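## Task

Six parcels are stacked on the cart's upper shelf, each marked on top with a mail stop code. Place the C36 parcel in the letter tray on the desk so that no part of it overhangs the tray's edge. At the end, every other parcel must still be on the cart's upper shelf, within its rim. Release the parcel and move the robot away afterwards. The robot must not tip over or finish leaning, or the task fails. Anything that stays in place only because the robot holds it does not count.

## Robot and tools

ROBOT. TidyBot++: a mobile base 0.54 m long, 0.50 m wide and 0.38 m tall on four driven casters, carrying one seven-joint arm with a two-finger gripper. The shoulder sits 0.12 m ahead of the base centre, 0.68 m above the floor. Cameras: base_camera (644x364 pinhole) and wrist_camera (644x476 fisheye, aimed wherever the hand points). The arm begins folded with the hand down, reaching up to 0.08 m beyond the base front, elbow as high as 1.15 m.

FRAMES. Base frame: origin on the floor below the base centre, x forward, y left, z up. hand_pose is reported in it, for the point between the finger pads; the hand's z axis runs out along the fingers and the fingers close along its y axis. The odometry frame is the base frame as it was at the start. base_odometry heading is positive to the left, range -3.142 to 3.142; it counts wheel turns, so slip looks like travel, and it drifts a few cm and degrees over many moves. base_tilt is in degrees, forward and right positive, with about 1 degree fixed bias.

execute_actions. Argument actions: a list holding exactly one action, or empty (then it only reports state and images). An action may contain base, joints, or both, plus optional speeds; its motions start together. base takes one command, each a relative offset from where the base last measured itself: translate_m (metres, forward +, -2 to 2), strafe_m (metres, left +, -2 to 2) or rotate_rad (radians, counter-clockwise from above +, -6.3 to 6.3). joints is a dictionary of absolute targets by name, in radians: joint_1_rad (any angle; arm swivel about vertical, positive is clockwise from above, opposite to rotate_rad), joint_2_rad (shoulder, -2.249 to 2.249), joint_3_rad (any angle), joint_4_rad (elbow, -2.579 to 2.579), joint_5_rad (any angle), joint_6_rad (wrist, -2.099 to 2.099), joint_7_rad (any angle; with hand down, positive is counter-clockwise from above, and at 1.57 fingers open toward robot left/right), and gripper_pos (0 fully open to 1 fully closed; pad gap about 85 x (1 - gripper_pos) mm). Any-angle joints take the short way; for more, step by less than half a turn. speeds caps top speed for that action: translate_m and strafe_m 0.05 to 0.5 m/s, rotate_rad 0.1 to 1.57 rad/s (defaults are the maxima). A base move needing over 8.667 s, or any action over 15 s, is refused; so is any unknown key or out-of-range value, and then nothing moves. Argument cameras: list of base_camera, wrist_camera or all; omitted/null means all, [] means none.

ARM GEOMETRY. Upper arm 0.42 m, forearm 0.31 m, hand 0.31 m. With joint_1_rad 0, joint_3_rad 3.14, joint_5_rad 0, the arm stays in the vertical x plane; angles from vertical (forward positive) are upper = j2, forearm = j2 - j4, hand = j2 - j4 - j6. Reach ahead of and above the shoulder = sum of length x sin and length x cos of those angles. A downward hand can rise to about 0.94 m above floor, only near the base. Closed fingertips stick out about 20 mm past the hand point.

wait: seconds 0 to 10; commands nothing, returns state and images. zoom_image: camera (base_camera or wrist_camera) and region [x0, y0, x1, y1] in pixels of that camera's latest full image, at most 504x504. finished_scene: scene, the integer of the scene being ended; irreversible, and reports success.

RESULTS. base_status and joint_status say how each motion ended: done, off_target (resting away from target, maybe still pushing), contact_stop or time_out (old target dropped, holds position), not_followed (self-collision check withheld the arm targets; a cause line follows; gripper still moves). A blocked base pushes hard until timeout and may still say done short of target. on_its_own lists uncommanded changes. motor_effort gives percent of max per motor, peak in brackets, noisy. ARM HIT means the arm struck the base or itself. Gripper at 1 reporting done means empty; off_target means something is gripped at that reading. A Motor temperatures line lists each arm joint. Once a result reports a stop, later calls in the same reply are skipped.

ACCURACY. Friction leaves joints slightly off; resending the same target does nothing. Correct by sending last command + (wanted - read). hand_pose itself may be 1 to 2 cm off; trust images. Held loads make the arm sag; never command a joint to its read angle while holding something. Omitted joints may keep pushing toward old targets.

AVOID. Torque faults (joints 1-4 limit 104.5 N m, 5-7 51.3 N m) freeze the arm 10 s; usually from driving the base while the arm touches something. Arm snagged above about 0.8 m while driving can topple the robot; horizontal force on a raised hand can lift wheels; backing off rights it. Holding loads heats motors: warning at 60 °C, weak braking and sinking at 75 °C. Do not drop, slam or shove objects; loose objects may get brief random nudges. Release the parcel, move clear, then end the scene; faster robot motion is better.

Each tool is called as a command line: name --argument value for each argument, lists and objects as JSON in quotes; but a table of rows of numbers goes row by row, as --pt "numbers of a row", without its own name.

## Session

I'll start by looking at the current state.

execute_actions --actions '[]'

Scene clock: 0.00 s.
Motor temperatures (°C, as the motors report them): [32 31 30 30 45 47 41]
base_odometry: x=+0.000 y=+0.000 heading=+0.000 (m, m, rad; odometry frame)
base_tilt: forward=+0.4 right=-0.6 (deg)
base_status: not commanded
joint_positions: joint_1_rad=-0.015 joint_2_rad=-0.383 joint_3_rad=+3.103 joint_4_rad=-2.529 joint_5_rad=-0.022 joint_6_rad=-0.902 joint_7_rad=+1.533 gripper_pos=+0.000
joint_status: not commanded
motor_effort: joint_1_rad=+0 joint_2_rad=+0 joint_3_rad=+1 joint_4_rad=+15 joint_5_rad=+1 joint_6_rad=+1 joint_7_rad=-1 (%)
hand_pose: x=+0.2537 y=+0.0122 z=+0.5908 quat_wxyz=(-0.004, +0.999, +0.001, +0.046) (m; base frame)
pictures: base_camera, wrist_camera
Images, in order (width x height): base_camera 644x364, wrist_camera 644x476.

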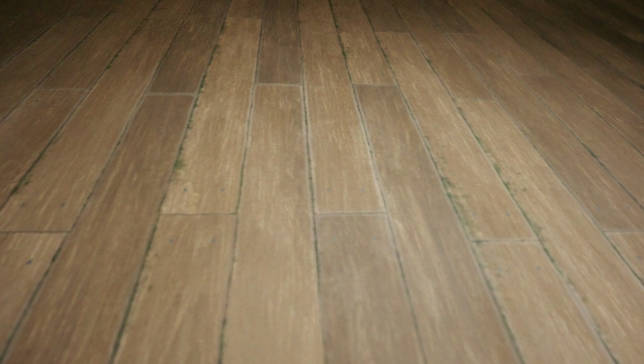

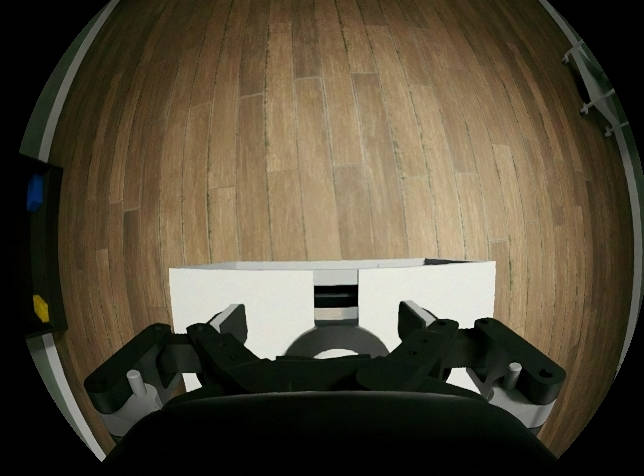

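execute_actions --actions '[{"joints": {"joint_6_rad": 0.35}}]'

Scene clock: 5.20 s.
Motor temperatures (°C, as the motors report them): [32 31 30 30 45 47 41]
base_odometry: x=+0.000 y=+0.000 heading=+0.000 (m, m, rad; odometry frame)
base_tilt: forward=+0.4 right=-0.6 (deg)
base_status: not commanded
joint_positions: joint_1_rad=-0.015 joint_2_rad=-0.383 joint_3_rad=+3.103 joint_4_rad=-2.529 joint_5_rad=-0.022 joint_6_rad=+0.339 joint_7_rad=+1.533 gripper_pos=+0.000
joint_status: all done
motor_effort: joint_1_rad=+0(0) joint_2_rad=-5(5) joint_3_rad=+0(0) joint_4_rad=+19(19) joint_5_rad=+1(0) joint_6_rad=+8(9) joint_7_rad=-1(0) (%)
hand_pose: x=+0.5272 y=+0.0220 z=+0.8277 quat_wxyz=(-0.025, +0.786, -0.001, +0.618) (m; base frame)
pictures: base_camera, wrist_camera
Images, in order (width x height): base_camera 644x364, wrist_camera 644x476.

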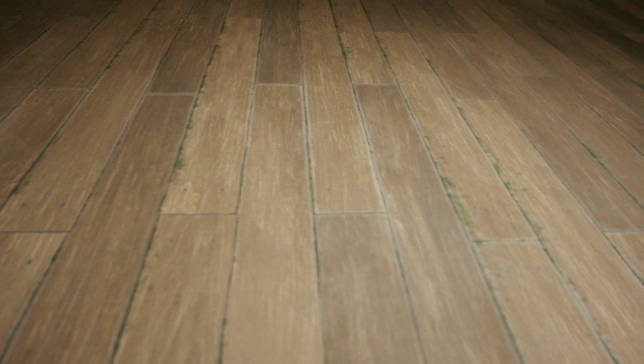

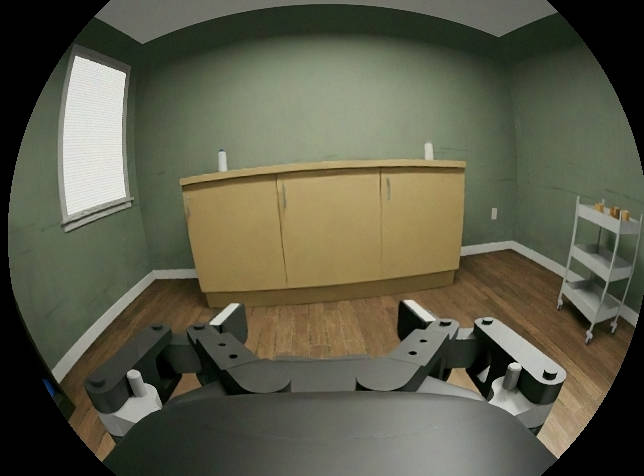

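execute_actions --actions '[{"base": {"rotate_rad": -1.2}}]'

Scene clock: 9.70 s.
Motor temperatures (°C, as the motors report them): [32 31 30 30 45 47 41]
base_odometry: x=+0.000 y=+0.000 heading=-1.199 (m, m, rad; odometry frame)
base_tilt: forward=+0.5 right=-0.6 (deg)
base_status: done
joint_positions: joint_1_rad=-0.015 joint_2_rad=-0.383 joint_3_rad=+3.103 joint_4_rad=-2.529 joint_5_rad=-0.022 joint_6_rad=+0.339 joint_7_rad=+1.533 gripper_pos=+0.000
joint_status: not commanded
motor_effort: joint_1_rad=+0(1) joint_2_rad=-6(6) joint_3_rad=+0(2) joint_4_rad=+19(19) joint_5_rad=+1(0) joint_6_rad=+8(8) joint_7_rad=-1(1) (%)
hand_pose: x=+0.5272 y=+0.0220 z=+0.8277 quat_wxyz=(-0.025, +0.786, -0.001, +0.618) (m; base frame)
pictures: base_camera, wrist_camera
Images, in order (width x height): base_camera 644x364, wrist_camera 644x476.

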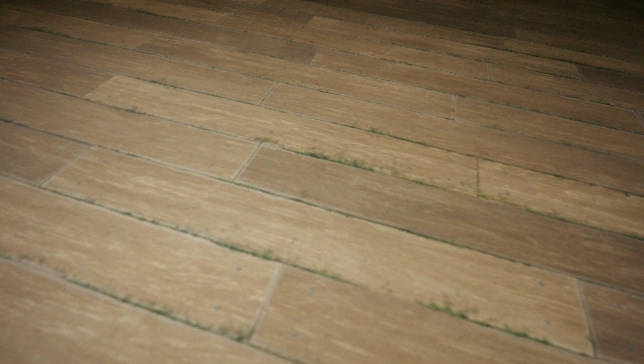

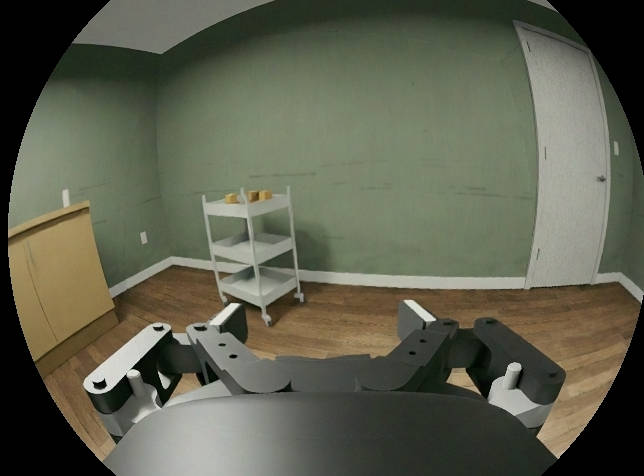

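zoom_image --camera "wrist_camera" --region '[180, 170, 330, 335]'

Region (180, 170, 330, 335) of wrist_camera's 644x476 image, scaled by 3.055; it fills the left 458 columns of this view, and the rest is white.

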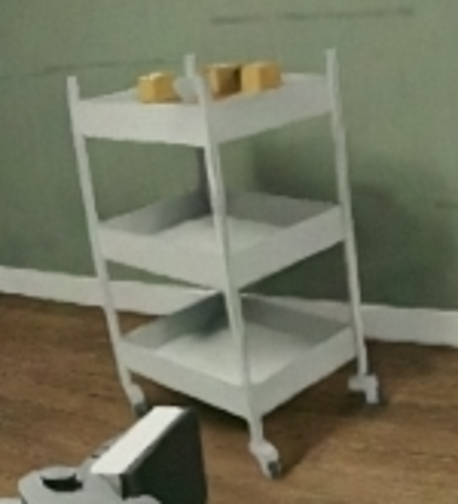

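execute_actions --actions '[{"joints": {"joint_1_rad": 1.9}}]' --cameras '["wrist_camera"]'

Scene clock: 19.17 s.
Motor temperatures (°C, as the motors report them): [32 31 30 30 45 47 41]
base_odometry: x=+0.000 y=+0.000 heading=-1.199 (m, m, rad; odometry frame)
base_tilt: forward=+0.4 right=-0.6 (deg)
base_status: not commanded
joint_positions: joint_1_rad=+1.887 joint_2_rad=-0.383 joint_3_rad=+3.103 joint_4_rad=-2.529 joint_5_rad=-0.022 joint_6_rad=+0.339 joint_7_rad=+1.533 gripper_pos=+0.000
joint_status: all done
motor_effort: joint_1_rad=+0(1) joint_2_rad=-6(6) joint_3_rad=+0(1) joint_4_rad=+19(19) joint_5_rad=+0(1) joint_6_rad=+8(9) joint_7_rad=-1(1) (%)
hand_pose: x=+0.0069 y=-0.3931 z=+0.8277 quat_wxyz=(+0.488, +0.456, -0.640, +0.380) (m; base frame)
pictures: wrist_camera
Images, in order (width x height): wrist_camera 644x476.

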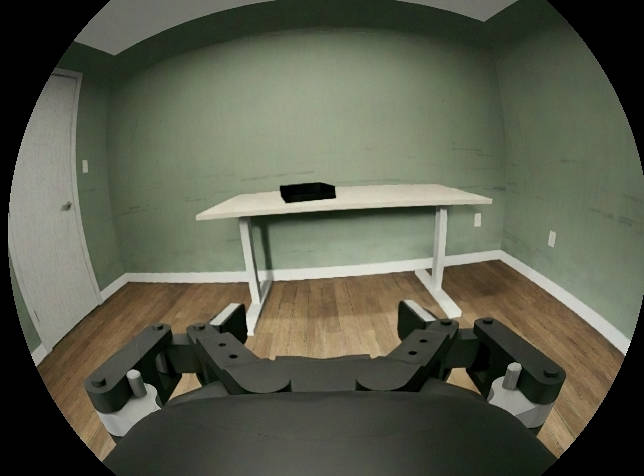

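zoom_image --camera "wrist_camera" --region '[190, 160, 500, 340]'

Region (190, 160, 500, 340) of wrist_camera's 644x476 image, scaled by 1.626; it fills the top 293 rows of this view, and the rest is white.

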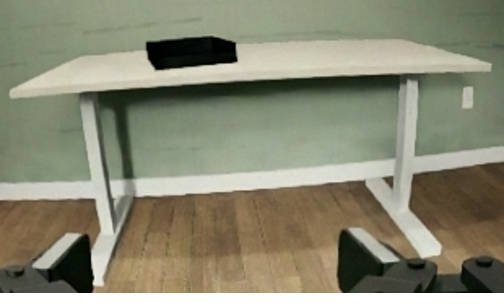

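execute_actions --actions '[{"base": {"rotate_rad": -0.49}, "joints": {"joint_1_rad": 0.0, "joint_2_rad": -0.2, "joint_3_rad": 3.14, "joint_4_rad": -1.7, "joint_5_rad": 0.0, "joint_6_rad": -0.6, "joint_7_rad": 1.57}}]' --cameras '["wrist_camera"]'

execute_actions --actions '[{"base": {"strafe_m": 1.44}}]'

Scene clock: 61.77 s.
Motor temperatures (°C, as the motors report them): [32 31 30 31 45 47 41]
base_odometry: x=+0.000 y=+0.000 heading=-1.689 (m, m, rad; odometry frame)
base_tilt: forward=+0.4 right=-0.6 (deg)
base_status: done
joint_positions: joint_1_rad=+0.012 joint_2_rad=-0.224 joint_3_rad=+3.125 joint_4_rad=-1.720 joint_5_rad=-0.022 joint_6_rad=-0.567 joint_7_rad=+1.534 gripper_pos=+0.000
joint_status: all done
motor_effort: joint_1_rad=+0(2) joint_2_rad=-13(13) joint_3_rad=+0(0) joint_4_rad=+21(21) joint_5_rad=+0(1) joint_6_rad=+8(9) joint_7_rad=-1(1) (%)
hand_pose: x=+0.6132 y=+0.0082 z=+0.9683 quat_wxyz=(-0.019, +0.858, -0.018, +0.513) (m; base frame)
pictures: wrist_camera
Images, in order (width x height): wrist_camera 644x476.

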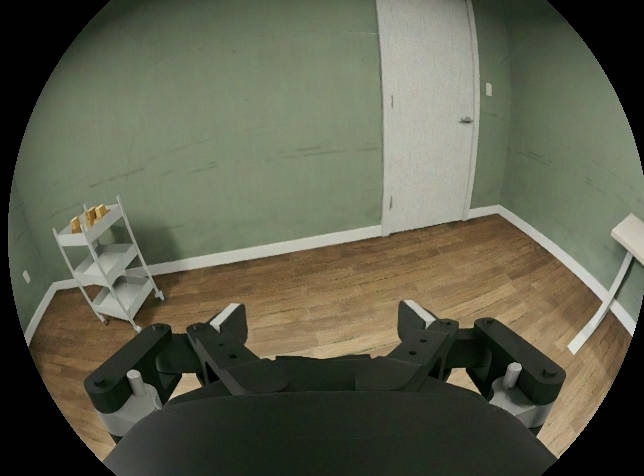

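Scene clock: 66.00 s.
Motor temperatures (°C, as the motors report them): [32 31 30 31 45 47 41]
base_odometry: x=+1.430 y=-0.171 heading=-1.689 (m, m, rad; odometry frame)
base_tilt: forward=+0.5 right=-0.6 (deg)
base_status: done
joint_positions: joint_1_rad=+0.009 joint_2_rad=-0.223 joint_3_rad=+3.132 joint_4_rad=-1.720 joint_5_rad=-0.022 joint_6_rad=-0.567 joint_7_rad=+1.534 gripper_pos=+0.000
joint_status: not commanded
motor_effort: joint_1_rad=+0(2) joint_2_rad=-13(14) joint_3_rad=+0(1) joint_4_rad=+21(21) joint_5_rad=+1(0) joint_6_rad=+8(8) joint_7_rad=-1(0) (%)
hand_pose: x=+0.6134 y=+0.0053 z=+0.9681 quat_wxyz=(-0.018, +0.858, -0.020, +0.513) (m; base frame)
pictures: base_camera, wrist_camera
Images, in order (width x height): base_camera 644x364, wrist_camera 644x476.

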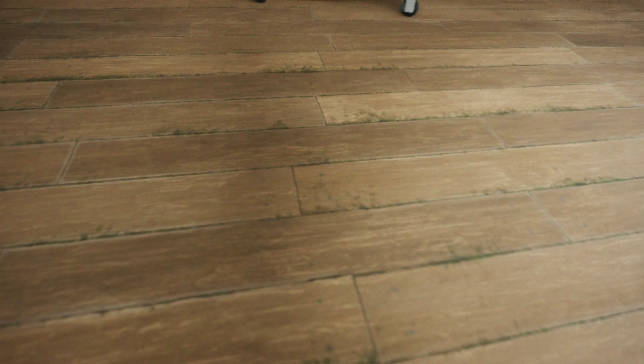

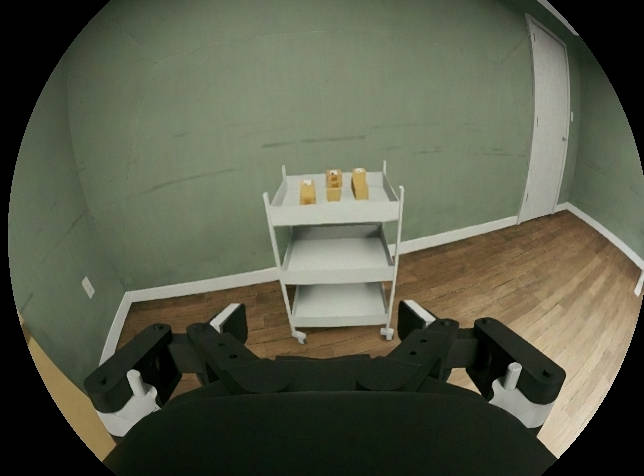

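zoom_image --camera "wrist_camera" --region '[250, 150, 420, 350]'

Region (250, 150, 420, 350) of wrist_camera's 644x476 image, scaled by 2.520; it fills the left 428 columns of this view, and the rest is white.

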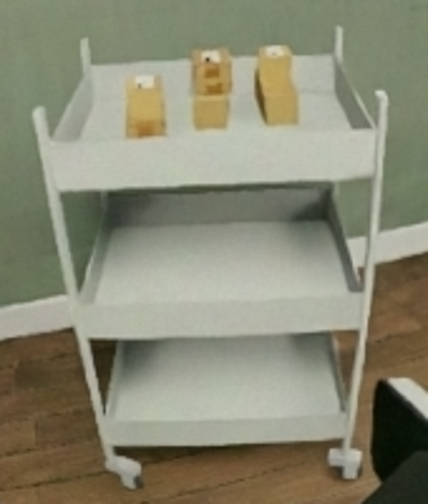

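execute_actions --actions '[{"base": {"translate_m": 0.6}, "joints": {"joint_2_rad": -0.1, "joint_4_rad": -1.35, "joint_5_rad": 0.03, "joint_6_rad": -1.2, "joint_7_rad": 1.61}}]'

Scene clock: 85.17 s.
Motor temperatures (°C, as the motors report them): [32 31 30 31 45 47 41]
base_odometry: x=+1.359 y=-0.767 heading=-1.689 (m, m, rad; odometry frame)
base_tilt: forward=+0.5 right=-0.7 (deg)
base_status: done
joint_positions: joint_1_rad=+0.009 joint_2_rad=-0.107 joint_3_rad=+3.132 joint_4_rad=-1.367 joint_5_rad=-0.022 joint_6_rad=-1.170 joint_7_rad=+1.574 gripper_pos=+0.000
joint_status: all done
motor_effort: joint_1_rad=+0(0) joint_2_rad=-16(18) joint_3_rad=-1(0) joint_4_rad=+19(22) joint_5_rad=+1(0) joint_6_rad=+6(9) joint_7_rad=-1(1) (%)
hand_pose: x=+0.5765 y=+0.0077 z=+0.9608 quat_wxyz=(-0.010, +0.937, +0.001, +0.349) (m; base frame)
pictures: base_camera, wrist_camera
Images, in order (width x height): base_camera 644x364, wrist_camera 644x476.

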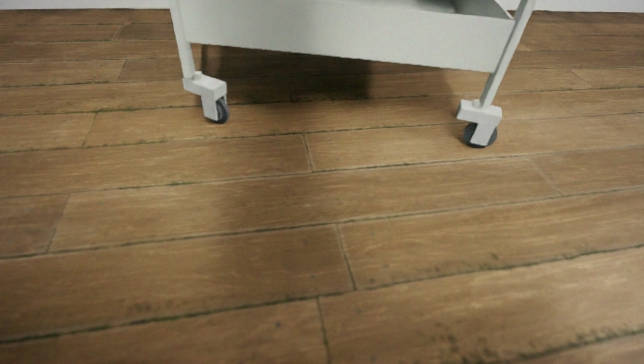

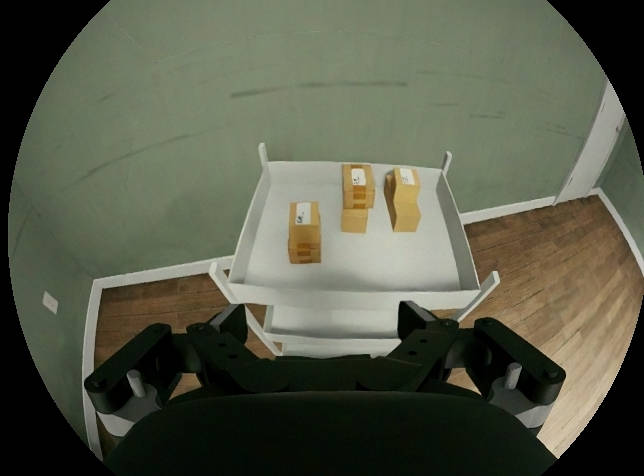

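zoom_image --camera "wrist_camera" --region '[270, 150, 440, 280]'

Region (270, 150, 440, 280) of wrist_camera's 644x476 image, scaled by 2.965; it fills the top 385 rows of this view, and the rest is white.

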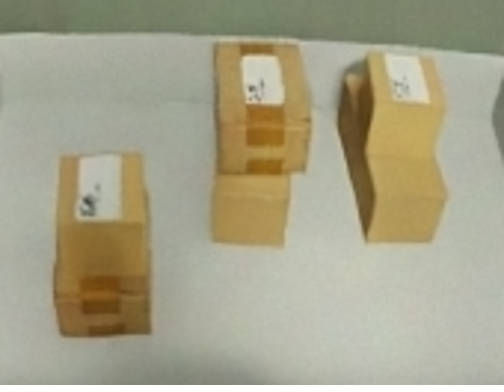

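execute_actions --actions '[{"base": {"translate_m": 0.34}, "joints": {"joint_2_rad": 0.27, "joint_4_rad": -0.81, "joint_5_rad": 0.05, "joint_6_rad": -2.08}, "speeds": {"translate_m": 0.3}}]'

Scene clock: 135.33 s.
Motor temperatures (°C, as the motors report them): [32 31 30 31 45 47 41]
base_odometry: x=+1.320 y=-1.104 heading=-1.689 (m, m, rad; odometry frame)
base_tilt: forward=+0.5 right=-0.6 (deg)
base_status: done
joint_positions: joint_1_rad=+0.009 joint_2_rad=+0.265 joint_3_rad=+3.132 joint_4_rad=-0.830 joint_5_rad=-0.002 joint_6_rad=-2.047 joint_7_rad=+1.574 gripper_pos=+0.000
joint_status: all done
motor_effort: joint_1_rad=+1(0) joint_2_rad=-23(27) joint_3_rad=-1(0) joint_4_rad=+14(20) joint_5_rad=+0(0) joint_6_rad=+1(7) joint_7_rad=-1(1) (%)
hand_pose: x=+0.5085 y=+0.0010 z=+0.9205 quat_wxyz=(-0.002, +1.000, +0.002, +0.000) (m; base frame)
pictures: base_camera, wrist_camera
Images, in order (width x height): base_camera 644x364, wrist_camera 644x476.

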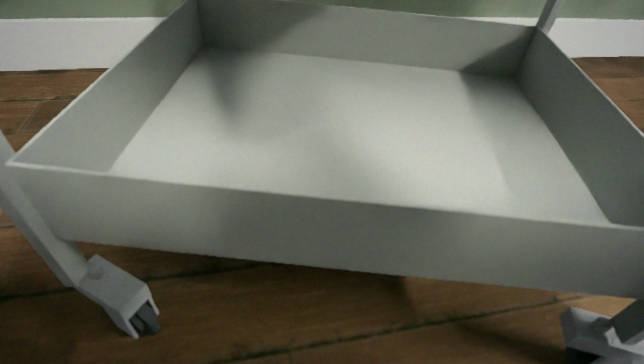

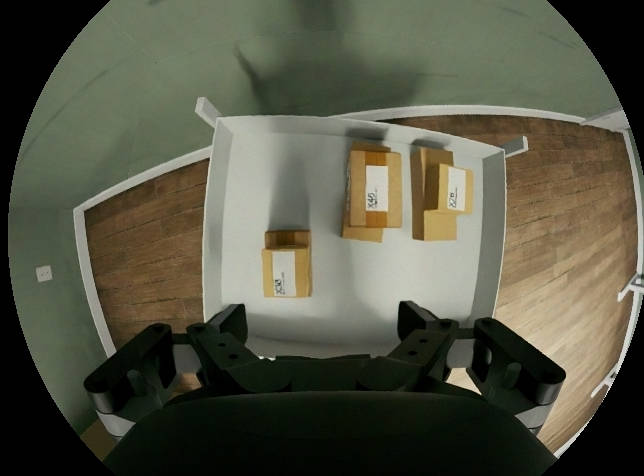

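zoom_image --camera "wrist_camera" --region '[250, 130, 490, 310]'

Region (250, 130, 490, 310) of wrist_camera's 644x476 image, scaled by 2.100; it fills the top 378 rows of this view, and the rest is white.

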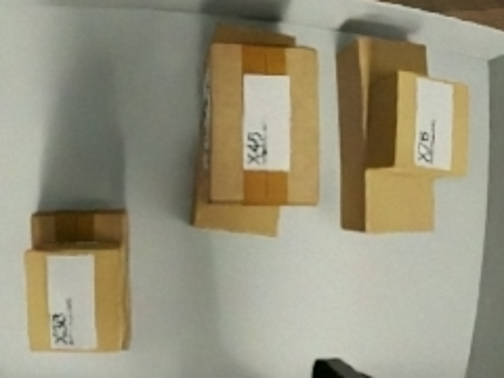

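zoom_image --camera "wrist_camera" --region '[255, 225, 325, 305]'

zoom_image --camera "wrist_camera" --region '[335, 135, 485, 250]'

Region (255, 225, 325, 305) of wrist_camera's 644x476 image, scaled by 6.300; it fills the left 441 columns of this view, and the rest is white.

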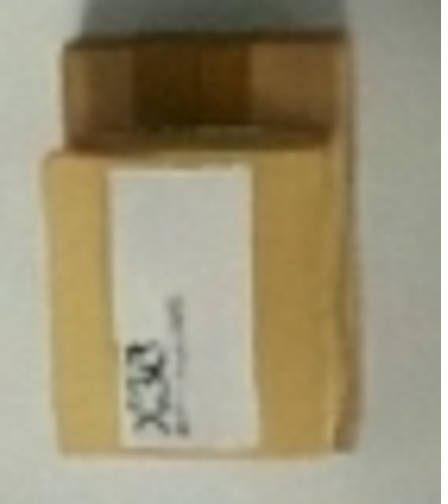

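Region (335, 135, 485, 250) of wrist_camera's 644x476 image, scaled by 3.360; it fills the top 386 rows of this view, and the rest is white.

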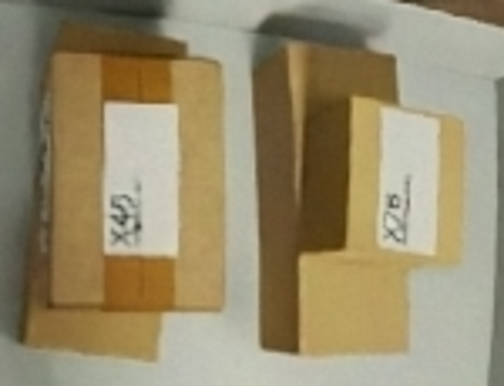

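execute_actions --actions '[{"joints": {"joint_1_rad": -0.131, "joint_2_rad": 0.215, "joint_4_rad": -1.2, "joint_6_rad": -1.715, "joint_7_rad": 1.41}}]' --cameras '["wrist_camera"]'

Scene clock: 209.37 s.
Motor temperatures (°C, as the motors report them): [32 32 30 31 45 47 42]
base_odometry: x=+1.320 y=-1.104 heading=-1.689 (m, m, rad; odometry frame)
base_tilt: forward=+0.4 right=-0.6 (deg)
base_status: not commanded
joint_positions: joint_1_rad=-0.117 joint_2_rad=+0.237 joint_3_rad=+3.132 joint_4_rad=-1.183 joint_5_rad=-0.001 joint_6_rad=-1.747 joint_7_rad=+1.445 gripper_pos=+0.000
joint_status: all done
motor_effort: joint_1_rad=+1(2) joint_2_rad=-25(26) joint_3_rad=-1(1) joint_4_rad=+16(16) joint_5_rad=+1(0) joint_6_rad=+0(0) joint_7_rad=-1(1) (%)
hand_pose: x=+0.5174 y=+0.0515 z=+0.8268 quat_wxyz=(+0.000, +1.000, +0.000, -0.013) (m; base frame)
pictures: wrist_camera
Images, in order (width x height): wrist_camera 644x476.

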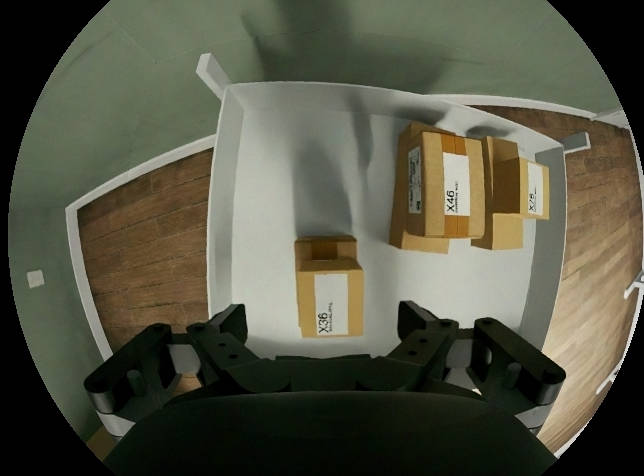

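zoom_image --camera "wrist_camera" --region '[200, 220, 450, 370]'

Region (200, 220, 450, 370) of wrist_camera's 644x476 image, scaled by 2.016; it fills the top 302 rows of this view, and the rest is white.

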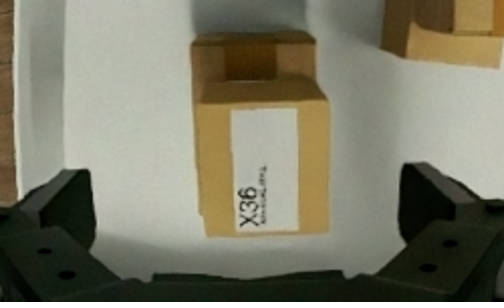

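execute_actions --actions '[{"joints": {"joint_1_rad": -0.089, "joint_2_rad": 0.165, "joint_4_rad": -1.397, "joint_6_rad": -1.543, "joint_7_rad": 1.52}}]' --cameras '["wrist_camera"]'

Scene clock: 246.60 s.
Motor temperatures (°C, as the motors report them): [32 32 30 31 45 47 42]
base_odometry: x=+1.320 y=-1.104 heading=-1.689 (m, m, rad; odometry frame)
base_tilt: forward=+0.4 right=-0.6 (deg)
base_status: not commanded
joint_positions: joint_1_rad=-0.103 joint_2_rad=+0.189 joint_3_rad=+3.132 joint_4_rad=-1.380 joint_5_rad=-0.001 joint_6_rad=-1.575 joint_7_rad=+1.486 gripper_pos=+0.000
joint_status: all done
motor_effort: joint_1_rad=+1(0) joint_2_rad=-24(25) joint_3_rad=+0(0) joint_4_rad=+17(17) joint_5_rad=+0(0) joint_6_rad=+0(0) joint_7_rad=-1(0) (%)
hand_pose: x=+0.5089 y=+0.0454 z=+0.7846 quat_wxyz=(-0.001, +1.000, +0.014, -0.001) (m; base frame)
pictures: wrist_camera
Images, in order (width x height): wrist_camera 644x476.

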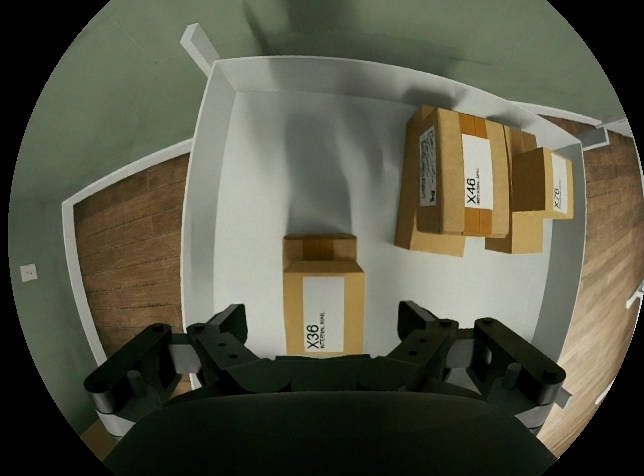

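zoom_image --camera "wrist_camera" --region '[230, 220, 420, 370]'

Region (230, 220, 420, 370) of wrist_camera's 644x476 image, scaled by 2.653; it fills the top 398 rows of this view, and the rest is white.

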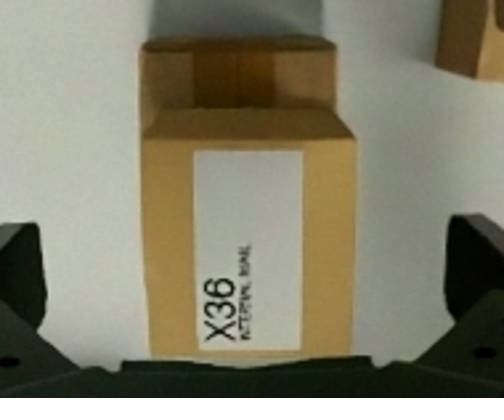

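execute_actions --actions '[{"joints": {"joint_2_rad": 0.212, "joint_4_rad": -1.581, "joint_6_rad": -1.344}}]' --cameras '["wrist_camera"]'

Scene clock: 269.67 s.
Motor temperatures (°C, as the motors report them): [32 33 30 31 45 47 42]
base_odometry: x=+1.320 y=-1.104 heading=-1.689 (m, m, rad; odometry frame)
base_tilt: forward=+0.5 right=-0.6 (deg)
base_status: not commanded
joint_positions: joint_1_rad=-0.103 joint_2_rad=+0.198 joint_3_rad=+3.132 joint_4_rad=-1.565 joint_5_rad=-0.001 joint_6_rad=-1.376 joint_7_rad=+1.486 gripper_pos=+0.000
joint_status: all done
motor_effort: joint_1_rad=+0(0) joint_2_rad=-24(25) joint_3_rad=+0(1) joint_4_rad=+16(17) joint_5_rad=+1(0) joint_6_rad=+1(0) joint_7_rad=-1(0) (%)
hand_pose: x=+0.5084 y=+0.0454 z=+0.7228 quat_wxyz=(-0.001, +1.000, +0.013, +0.001) (m; base frame)
pictures: wrist_camera
Images, in order (width x height): wrist_camera 644x476.

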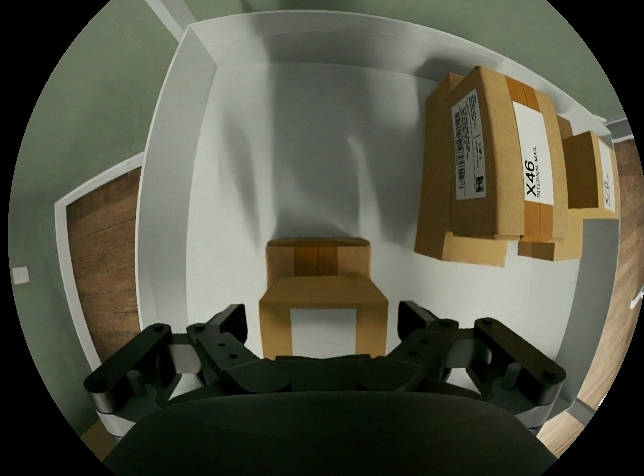

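zoom_image --camera "wrist_camera" --region '[230, 225, 420, 365]'

Region (230, 225, 420, 365) of wrist_camera's 644x476 image, scaled by 2.653; it fills the top 371 rows of this view, and the rest is white.

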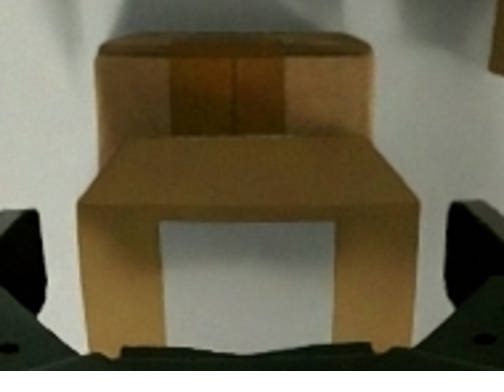

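execute_actions --actions '[{"joints": {"joint_4_rad": -1.521, "joint_6_rad": -1.434, "gripper_pos": 1.0}}]' --cameras '["wrist_camera"]'

Scene clock: 304.70 s.
Motor temperatures (°C, as the motors report them): [32 32 30 31 45 47 42]
base_odometry: x=+1.320 y=-1.104 heading=-1.689 (m, m, rad; odometry frame)
base_tilt: forward=+0.4 right=-0.7 (deg)
base_status: not commanded
joint_positions: joint_1_rad=-0.103 joint_2_rad=+0.198 joint_3_rad=+3.132 joint_4_rad=-1.532 joint_5_rad=-0.001 joint_6_rad=-1.402 joint_7_rad=+1.486 gripper_pos=+0.464
joint_status: gripper_pos off_target (ended at +0.464, target +1.000); the others done
motor_effort: joint_1_rad=+0(0) joint_2_rad=-24(25) joint_3_rad=+0(1) joint_4_rad=+17(18) joint_5_rad=+0(1) joint_6_rad=+0(1) joint_7_rad=-1(0) (%)
hand_pose: x=+0.5124 y=+0.0458 z=+0.7331 quat_wxyz=(-0.002, +1.000, +0.014, +0.004) (m; base frame)
pictures: wrist_camera
Images, in order (width x height): wrist_camera 644x476.

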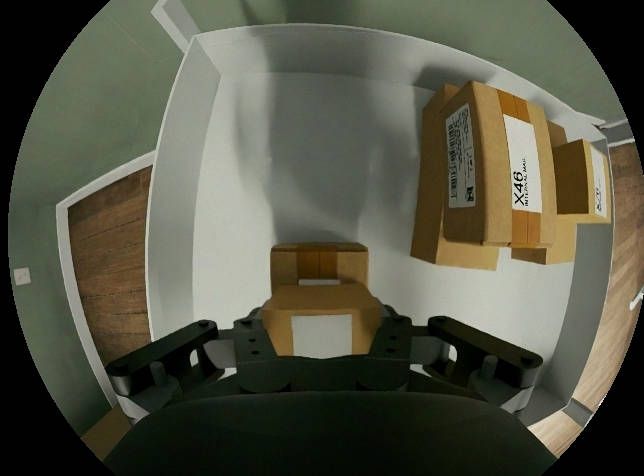

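execute_actions --actions '[{"joints": {"joint_1_rad": 0.226, "joint_2_rad": 0.069, "joint_4_rad": -1.55, "joint_6_rad": -1.541, "joint_7_rad": 1.758}}]' --cameras '["wrist_camera"]'

Scene clock: 330.50 s.
Motor temperatures (°C, as the motors report them): [32 32 30 31 45 47 42]
base_odometry: x=+1.320 y=-1.104 heading=-1.689 (m, m, rad; odometry frame)
base_tilt: forward=+0.5 right=-0.6 (deg)
base_status: not commanded
joint_positions: joint_1_rad=+0.215 joint_2_rad=+0.085 joint_3_rad=+3.135 joint_4_rad=-1.532 joint_5_rad=+0.003 joint_6_rad=-1.509 joint_7_rad=+1.724 gripper_pos=+0.464
joint_status: all done
motor_effort: joint_1_rad=+1(0) joint_2_rad=-21(25) joint_3_rad=+0(2) joint_4_rad=+17(17) joint_5_rad=+1(0) joint_6_rad=+1(0) joint_7_rad=-1(1) (%)
hand_pose: x=+0.4659 y=-0.0729 z=+0.7753 quat_wxyz=(+0.003, +1.000, -0.028, +0.007) (m; base frame)
pictures: wrist_camera
Images, in order (width x height): wrist_camera 644x476.

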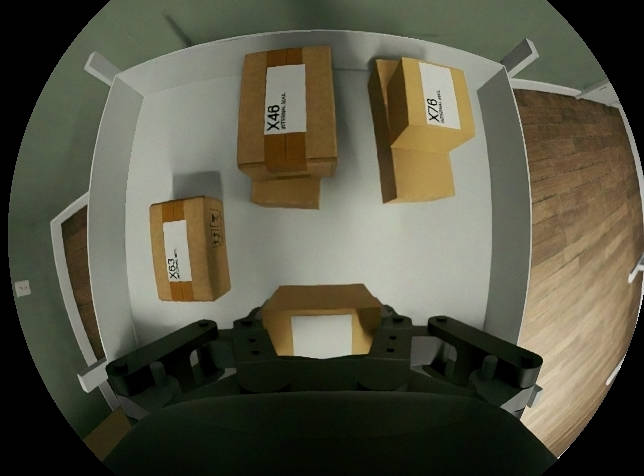

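zoom_image --camera "wrist_camera" --region '[140, 185, 240, 310]'

Region (140, 185, 240, 310) of wrist_camera's 644x476 image, scaled by 4.032; it fills the left 403 columns of this view, and the rest is white.

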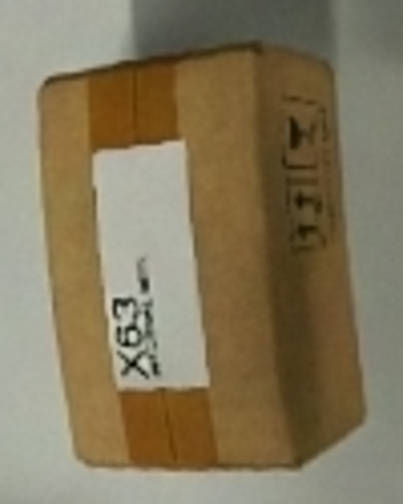

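execute_actions --actions '[{"joints": {"joint_2_rad": 0.134, "joint_4_rad": -1.758, "joint_6_rad": -1.245}}]' --cameras '["wrist_camera"]'

Scene clock: 350.80 s.
Motor temperatures (°C, as the motors report them): [32 32 30 31 45 47 42]
base_odometry: x=+1.320 y=-1.104 heading=-1.689 (m, m, rad; odometry frame)
base_tilt: forward=+0.5 right=-0.6 (deg)
base_status: not commanded
joint_positions: joint_1_rad=+0.215 joint_2_rad=+0.122 joint_3_rad=+3.135 joint_4_rad=-1.744 joint_5_rad=+0.003 joint_6_rad=-1.275 joint_7_rad=+1.724 gripper_pos=+0.464
joint_status: all done
motor_effort: joint_1_rad=+0(0) joint_2_rad=-21(23) joint_3_rad=-1(0) joint_4_rad=+16(16) joint_5_rad=+1(0) joint_6_rad=+0(1) joint_7_rad=-1(1) (%)
hand_pose: x=+0.4637 y=-0.0724 z=+0.6968 quat_wxyz=(+0.001, +1.000, -0.027, +0.000) (m; base frame)
pictures: wrist_camera
Images, in order (width x height): wrist_camera 644x476.

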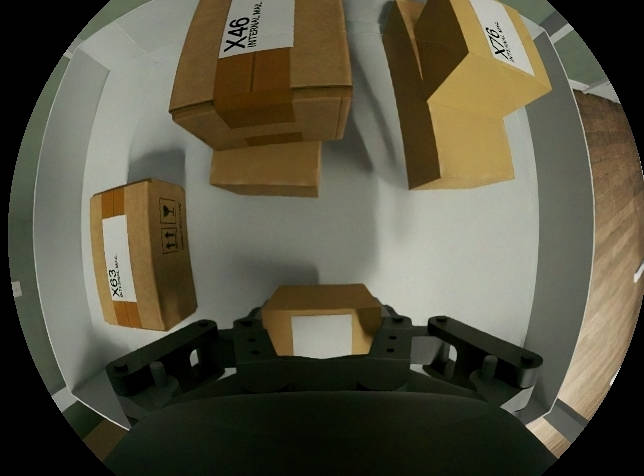

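execute_actions --actions '[{"joints": {"joint_2_rad": 0.145, "joint_4_rad": -1.794, "joint_6_rad": -1.198}}]' --cameras '["wrist_camera"]'

Scene clock: 361.90 s.
Motor temperatures (°C, as the motors report them): [32 32 30 31 45 47 42]
base_odometry: x=+1.320 y=-1.104 heading=-1.689 (m, m, rad; odometry frame)
base_tilt: forward=+0.4 right=-0.6 (deg)
base_status: not commanded
joint_positions: joint_1_rad=+0.215 joint_2_rad=+0.128 joint_3_rad=+3.135 joint_4_rad=-1.780 joint_5_rad=+0.003 joint_6_rad=-1.230 joint_7_rad=+1.724 gripper_pos=+0.464
joint_status: all done
motor_effort: joint_1_rad=+0(0) joint_2_rad=-21(22) joint_3_rad=-1(1) joint_4_rad=+16(16) joint_5_rad=+1(1) joint_6_rad=+0(0) joint_7_rad=+0(1) (%)
hand_pose: x=+0.4631 y=-0.0723 z=+0.6840 quat_wxyz=(+0.001, +1.000, -0.027, +0.002) (m; base frame)
pictures: wrist_camera
Images, in order (width x height): wrist_camera 644x476.

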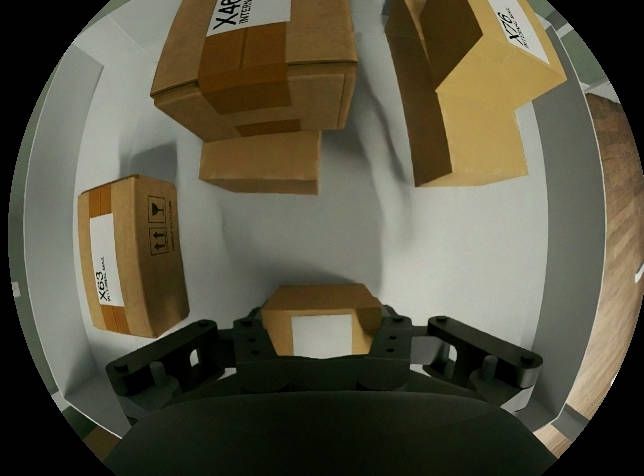

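execute_actions --actions '[{"joints": {"joint_2_rad": 0.155, "joint_4_rad": -1.813, "joint_6_rad": -1.172}}]' --cameras '["wrist_camera"]'

Scene clock: 365.67 s.
Motor temperatures (°C, as the motors report them): [32 32 30 31 45 47 42]
base_odometry: x=+1.320 y=-1.104 heading=-1.689 (m, m, rad; odometry frame)
base_tilt: forward=+0.5 right=-0.6 (deg)
base_status: not commanded
joint_positions: joint_1_rad=+0.215 joint_2_rad=+0.129 joint_3_rad=+3.135 joint_4_rad=-1.790 joint_5_rad=+0.003 joint_6_rad=-1.207 joint_7_rad=+1.724 gripper_pos=+0.464
joint_status: all done
motor_effort: joint_1_rad=+0(0) joint_2_rad=-13(21) joint_3_rad=-1(1) joint_4_rad=+10(16) joint_5_rad=+2(2) joint_6_rad=+1(1) joint_7_rad=+0(1) (%)
hand_pose: x=+0.4658 y=-0.0728 z=+0.6807 quat_wxyz=(+0.002, +1.000, -0.027, +0.007) (m; base frame)
pictures: wrist_camera
Images, in order (width x height): wrist_camera 644x476.

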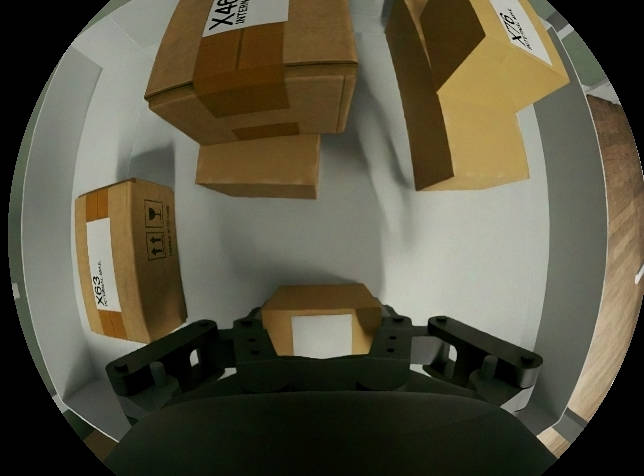

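execute_actions --actions '[{"joints": {"joint_2_rad": 0.13, "joint_4_rad": -1.785, "gripper_pos": 0.0}}]' --cameras '["wrist_camera"]'

Scene clock: 369.20 s.
Motor temperatures (°C, as the motors report them): [32 32 30 31 45 47 42]
base_odometry: x=+1.320 y=-1.104 heading=-1.689 (m, m, rad; odometry frame)
base_tilt: forward=+0.4 right=-0.7 (deg)
base_status: not commanded
joint_positions: joint_1_rad=+0.215 joint_2_rad=+0.128 joint_3_rad=+3.135 joint_4_rad=-1.789 joint_5_rad=+0.003 joint_6_rad=-1.206 joint_7_rad=+1.724 gripper_pos=+0.000
joint_status: all done
motor_effort: joint_1_rad=+1(1) joint_2_rad=-20(21) joint_3_rad=+0(0) joint_4_rad=+16(16) joint_5_rad=+1(1) joint_6_rad=+1(2) joint_7_rad=-1(1) (%)
hand_pose: x=+0.4664 y=-0.0730 z=+0.6810 quat_wxyz=(+0.003, +1.000, -0.027, +0.009) (m; base frame)
pictures: wrist_camera
Images, in order (width x height): wrist_camera 644x476.

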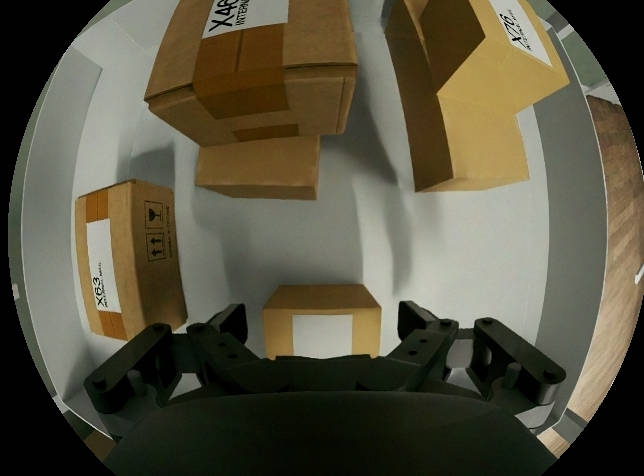

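zoom_image --camera "wrist_camera" --region '[130, 0, 580, 230]'

Region (130, 0, 580, 230) of wrist_camera's 644x476 image, scaled by 1.120; it fills the top 258 rows of this view, and the rest is white.

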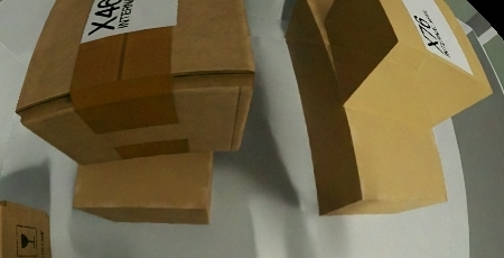

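execute_actions --actions '[{"joints": {"joint_4_rad": -1.37, "joint_6_rad": -1.655}}]' --cameras '[]'

Scene clock: 421.33 s.
Motor temperatures (°C, as the motors report them): [32 32 30 31 45 47 42]
base_odometry: x=+1.320 y=-1.104 heading=-1.689 (m, m, rad; odometry frame)
base_tilt: forward=+0.4 right=-0.6 (deg)
base_status: not commanded
joint_positions: joint_1_rad=+0.215 joint_2_rad=+0.128 joint_3_rad=+3.135 joint_4_rad=-1.388 joint_5_rad=+0.003 joint_6_rad=-1.624 joint_7_rad=+1.724 gripper_pos=+0.000
joint_status: all done
motor_effort: joint_1_rad=+0(0) joint_2_rad=-22(22) joint_3_rad=-1(0) joint_4_rad=+17(18) joint_5_rad=+1(1) joint_6_rad=+1(1) joint_7_rad=-1(1) (%)
hand_pose: x=+0.4792 y=-0.0758 z=+0.8050 quat_wxyz=(+0.001, +1.000, -0.028, +0.001) (m; base frame)
pictures: none
No camera images: the call's "cameras" was empty. Leave "cameras" out to get every camera's image.

execute_actions --actions '[{"joints": {"joint_1_rad": 0.12, "joint_2_rad": 0.442, "joint_4_rad": -0.902, "joint_6_rad": -1.82, "joint_7_rad": 1.633}}]' --cameras '["wrist_camera"]'

Scene clock: 436.50 s.
Motor temperatures (°C, as the motors report them): [32 32 30 31 45 47 42]
base_odometry: x=+1.320 y=-1.104 heading=-1.689 (m, m, rad; odometry frame)
base_tilt: forward=+0.5 right=-0.6 (deg)
base_status: not commanded
joint_positions: joint_1_rad=+0.135 joint_2_rad=+0.428 joint_3_rad=+3.135 joint_4_rad=-0.923 joint_5_rad=+0.003 joint_6_rad=-1.786 joint_7_rad=+1.668 gripper_pos=+0.000
joint_status: all done
motor_effort: joint_1_rad=+0(0) joint_2_rad=-31(33) joint_3_rad=+0(1) joint_4_rad=+16(17) joint_5_rad=+0(1) joint_6_rad=+0(0) joint_7_rad=-1(1) (%)
hand_pose: x=+0.5979 y=-0.0617 z=+0.8220 quat_wxyz=(+0.000, +1.000, -0.016, +0.002) (m; base frame)
pictures: wrist_camera
Images, in order (width x height): wrist_camera 644x476.

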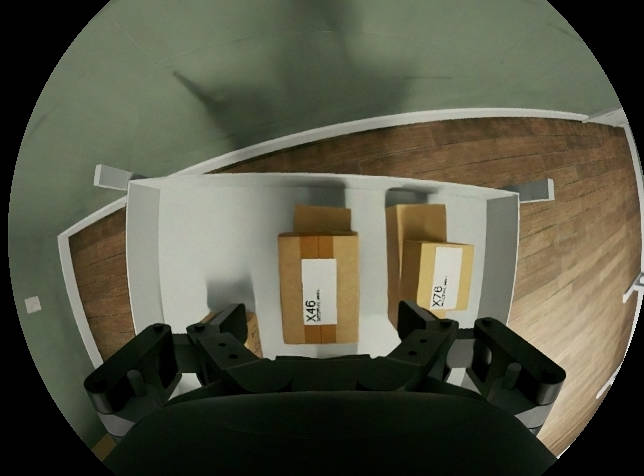

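execute_actions --actions '[{"joints": {"joint_4_rad": -1.185, "joint_6_rad": -1.513}}]' --cameras '["wrist_camera"]'

Scene clock: 450.47 s.
Motor temperatures (°C, as the motors report them): [32 33 30 31 45 47 42]
base_odometry: x=+1.320 y=-1.104 heading=-1.689 (m, m, rad; odometry frame)
base_tilt: forward=+0.4 right=-0.6 (deg)
base_status: not commanded
joint_positions: joint_1_rad=+0.135 joint_2_rad=+0.431 joint_3_rad=+3.135 joint_4_rad=-1.168 joint_5_rad=+0.003 joint_6_rad=-1.545 joint_7_rad=+1.668 gripper_pos=+0.000
joint_status: all done
motor_effort: joint_1_rad=+0(0) joint_2_rad=-32(34) joint_3_rad=-1(1) joint_4_rad=+17(17) joint_5_rad=+0(0) joint_6_rad=+0(0) joint_7_rad=-1(1) (%)
hand_pose: x=+0.6042 y=-0.0623 z=+0.7438 quat_wxyz=(+0.000, +1.000, -0.015, -0.001) (m; base frame)
pictures: wrist_camera
Images, in order (width x height): wrist_camera 644x476.

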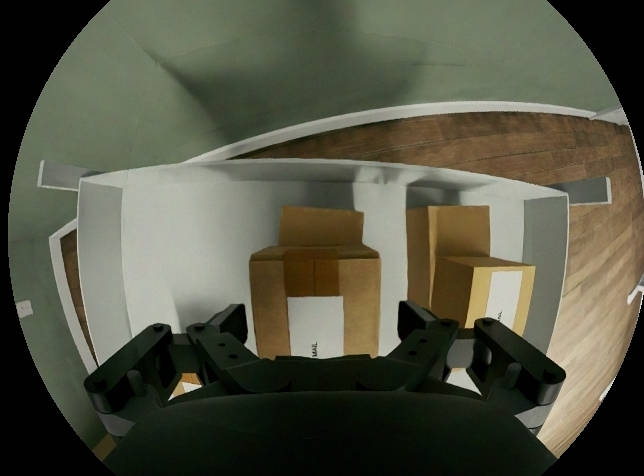

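execute_actions --actions '[{"joints": {"gripper_pos": 1.0}}]' --cameras '["wrist_camera"]'

Scene clock: 456.07 s.
Motor temperatures (°C, as the motors report them): [32 33 30 31 45 47 42]
base_odometry: x=+1.320 y=-1.104 heading=-1.689 (m, m, rad; odometry frame)
base_tilt: forward=+0.5 right=-0.6 (deg)
base_status: not commanded
joint_positions: joint_1_rad=+0.134 joint_2_rad=+0.430 joint_3_rad=+3.135 joint_4_rad=-1.168 joint_5_rad=+0.003 joint_6_rad=-1.544 joint_7_rad=+1.668 gripper_pos=+0.348
joint_status: gripper_pos off_target (ended at +0.348, target +1.000)
motor_effort: joint_1_rad=+0(0) joint_2_rad=-31(32) joint_3_rad=-1(0) joint_4_rad=+16(17) joint_5_rad=+1(1) joint_6_rad=+1(1) joint_7_rad=+0(0) (%)
hand_pose: x=+0.6044 y=-0.0623 z=+0.7443 quat_wxyz=(+0.000, +1.000, -0.015, +0.000) (m; base frame)
pictures: wrist_camera
Images, in order (width x height): wrist_camera 644x476.

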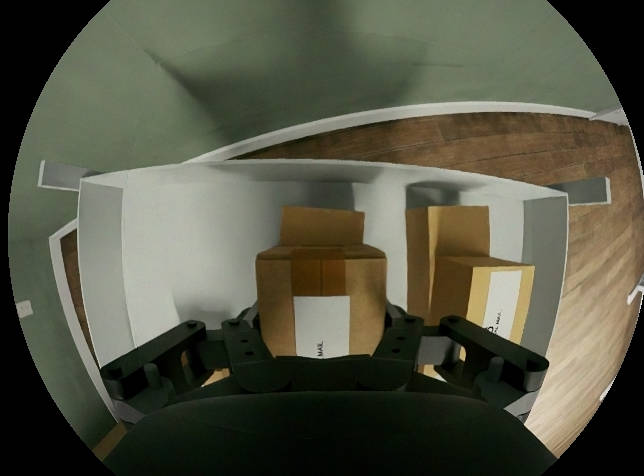

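execute_actions --actions '[{"joints": {"joint_1_rad": 0.31, "joint_2_rad": 0.066, "joint_4_rad": -1.502, "joint_6_rad": -1.604, "joint_7_rad": 1.838}}]' --cameras '["wrist_camera"]'

Scene clock: 475.57 s.
Motor temperatures (°C, as the motors report them): [32 33 30 31 45 47 42]
base_odometry: x=+1.320 y=-1.104 heading=-1.689 (m, m, rad; odometry frame)
base_tilt: forward=+0.5 right=-0.6 (deg)
base_status: not commanded
joint_positions: joint_1_rad=+0.296 joint_2_rad=+0.075 joint_3_rad=+3.135 joint_4_rad=-1.484 joint_5_rad=+0.003 joint_6_rad=-1.574 joint_7_rad=+1.803 gripper_pos=+0.348
joint_status: all done
motor_effort: joint_1_rad=-1(1) joint_2_rad=-20(33) joint_3_rad=-1(1) joint_4_rad=+17(18) joint_5_rad=+0(0) joint_6_rad=+1(1) joint_7_rad=-1(1) (%)
hand_pose: x=+0.4532 y=-0.0989 z=+0.7940 quat_wxyz=(+0.002, +1.000, -0.028, +0.004) (m; base frame)
pictures: wrist_camera
Images, in order (width x height): wrist_camera 644x476.

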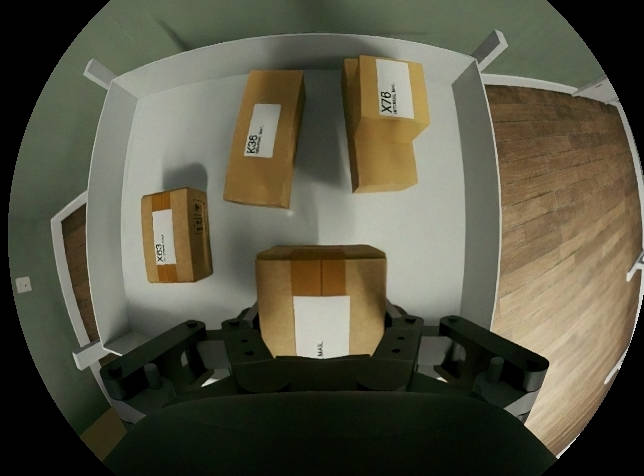

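zoom_image --camera "wrist_camera" --region '[215, 60, 320, 215]'

Region (215, 60, 320, 215) of wrist_camera's 644x476 image, scaled by 3.252; it fills the left 341 columns of this view, and the rest is white.

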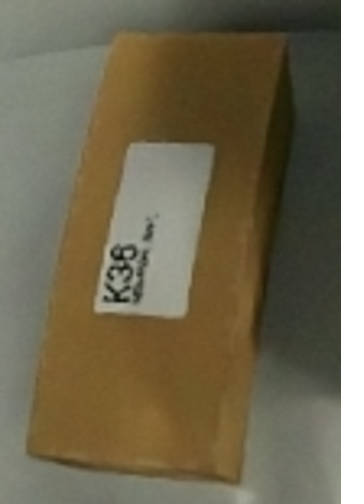

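execute_actions --actions '[{"joints": {"joint_1_rad": 0.5, "joint_2_rad": 0.188, "joint_4_rad": -1.668, "joint_6_rad": -1.283, "joint_7_rad": 2.025}}]' --cameras '["wrist_camera"]'

Scene clock: 485.80 s.
Motor temperatures (°C, as the motors report them): [32 33 30 31 45 47 42]
base_odometry: x=+1.320 y=-1.104 heading=-1.689 (m, m, rad; odometry frame)
base_tilt: forward=+0.4 right=-0.7 (deg)
base_status: not commanded
joint_positions: joint_1_rad=+0.491 joint_2_rad=+0.186 joint_3_rad=+3.135 joint_4_rad=-1.655 joint_5_rad=+0.003 joint_6_rad=-1.311 joint_7_rad=+1.991 gripper_pos=+0.348
joint_status: all done
motor_effort: joint_1_rad=+1(2) joint_2_rad=-23(25) joint_3_rad=+0(1) joint_4_rad=+16(17) joint_5_rad=+0(0) joint_6_rad=+0(1) joint_7_rad=+0(0) (%)
hand_pose: x=+0.4529 y=-0.1755 z=+0.7002 quat_wxyz=(-0.002, +0.999, -0.032, -0.005) (m; base frame)
pictures: wrist_camera
Images, in order (width x height): wrist_camera 644x476.

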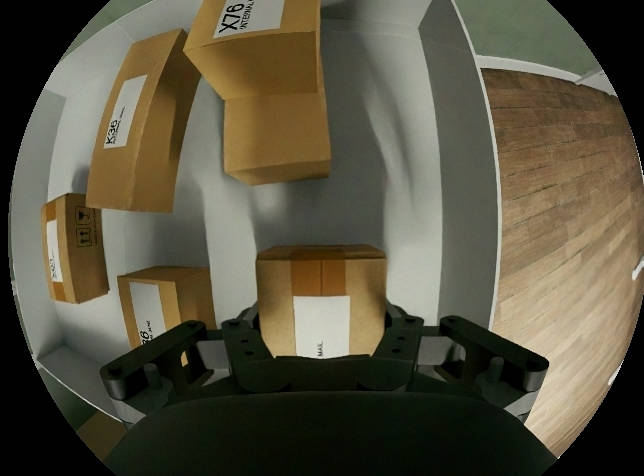

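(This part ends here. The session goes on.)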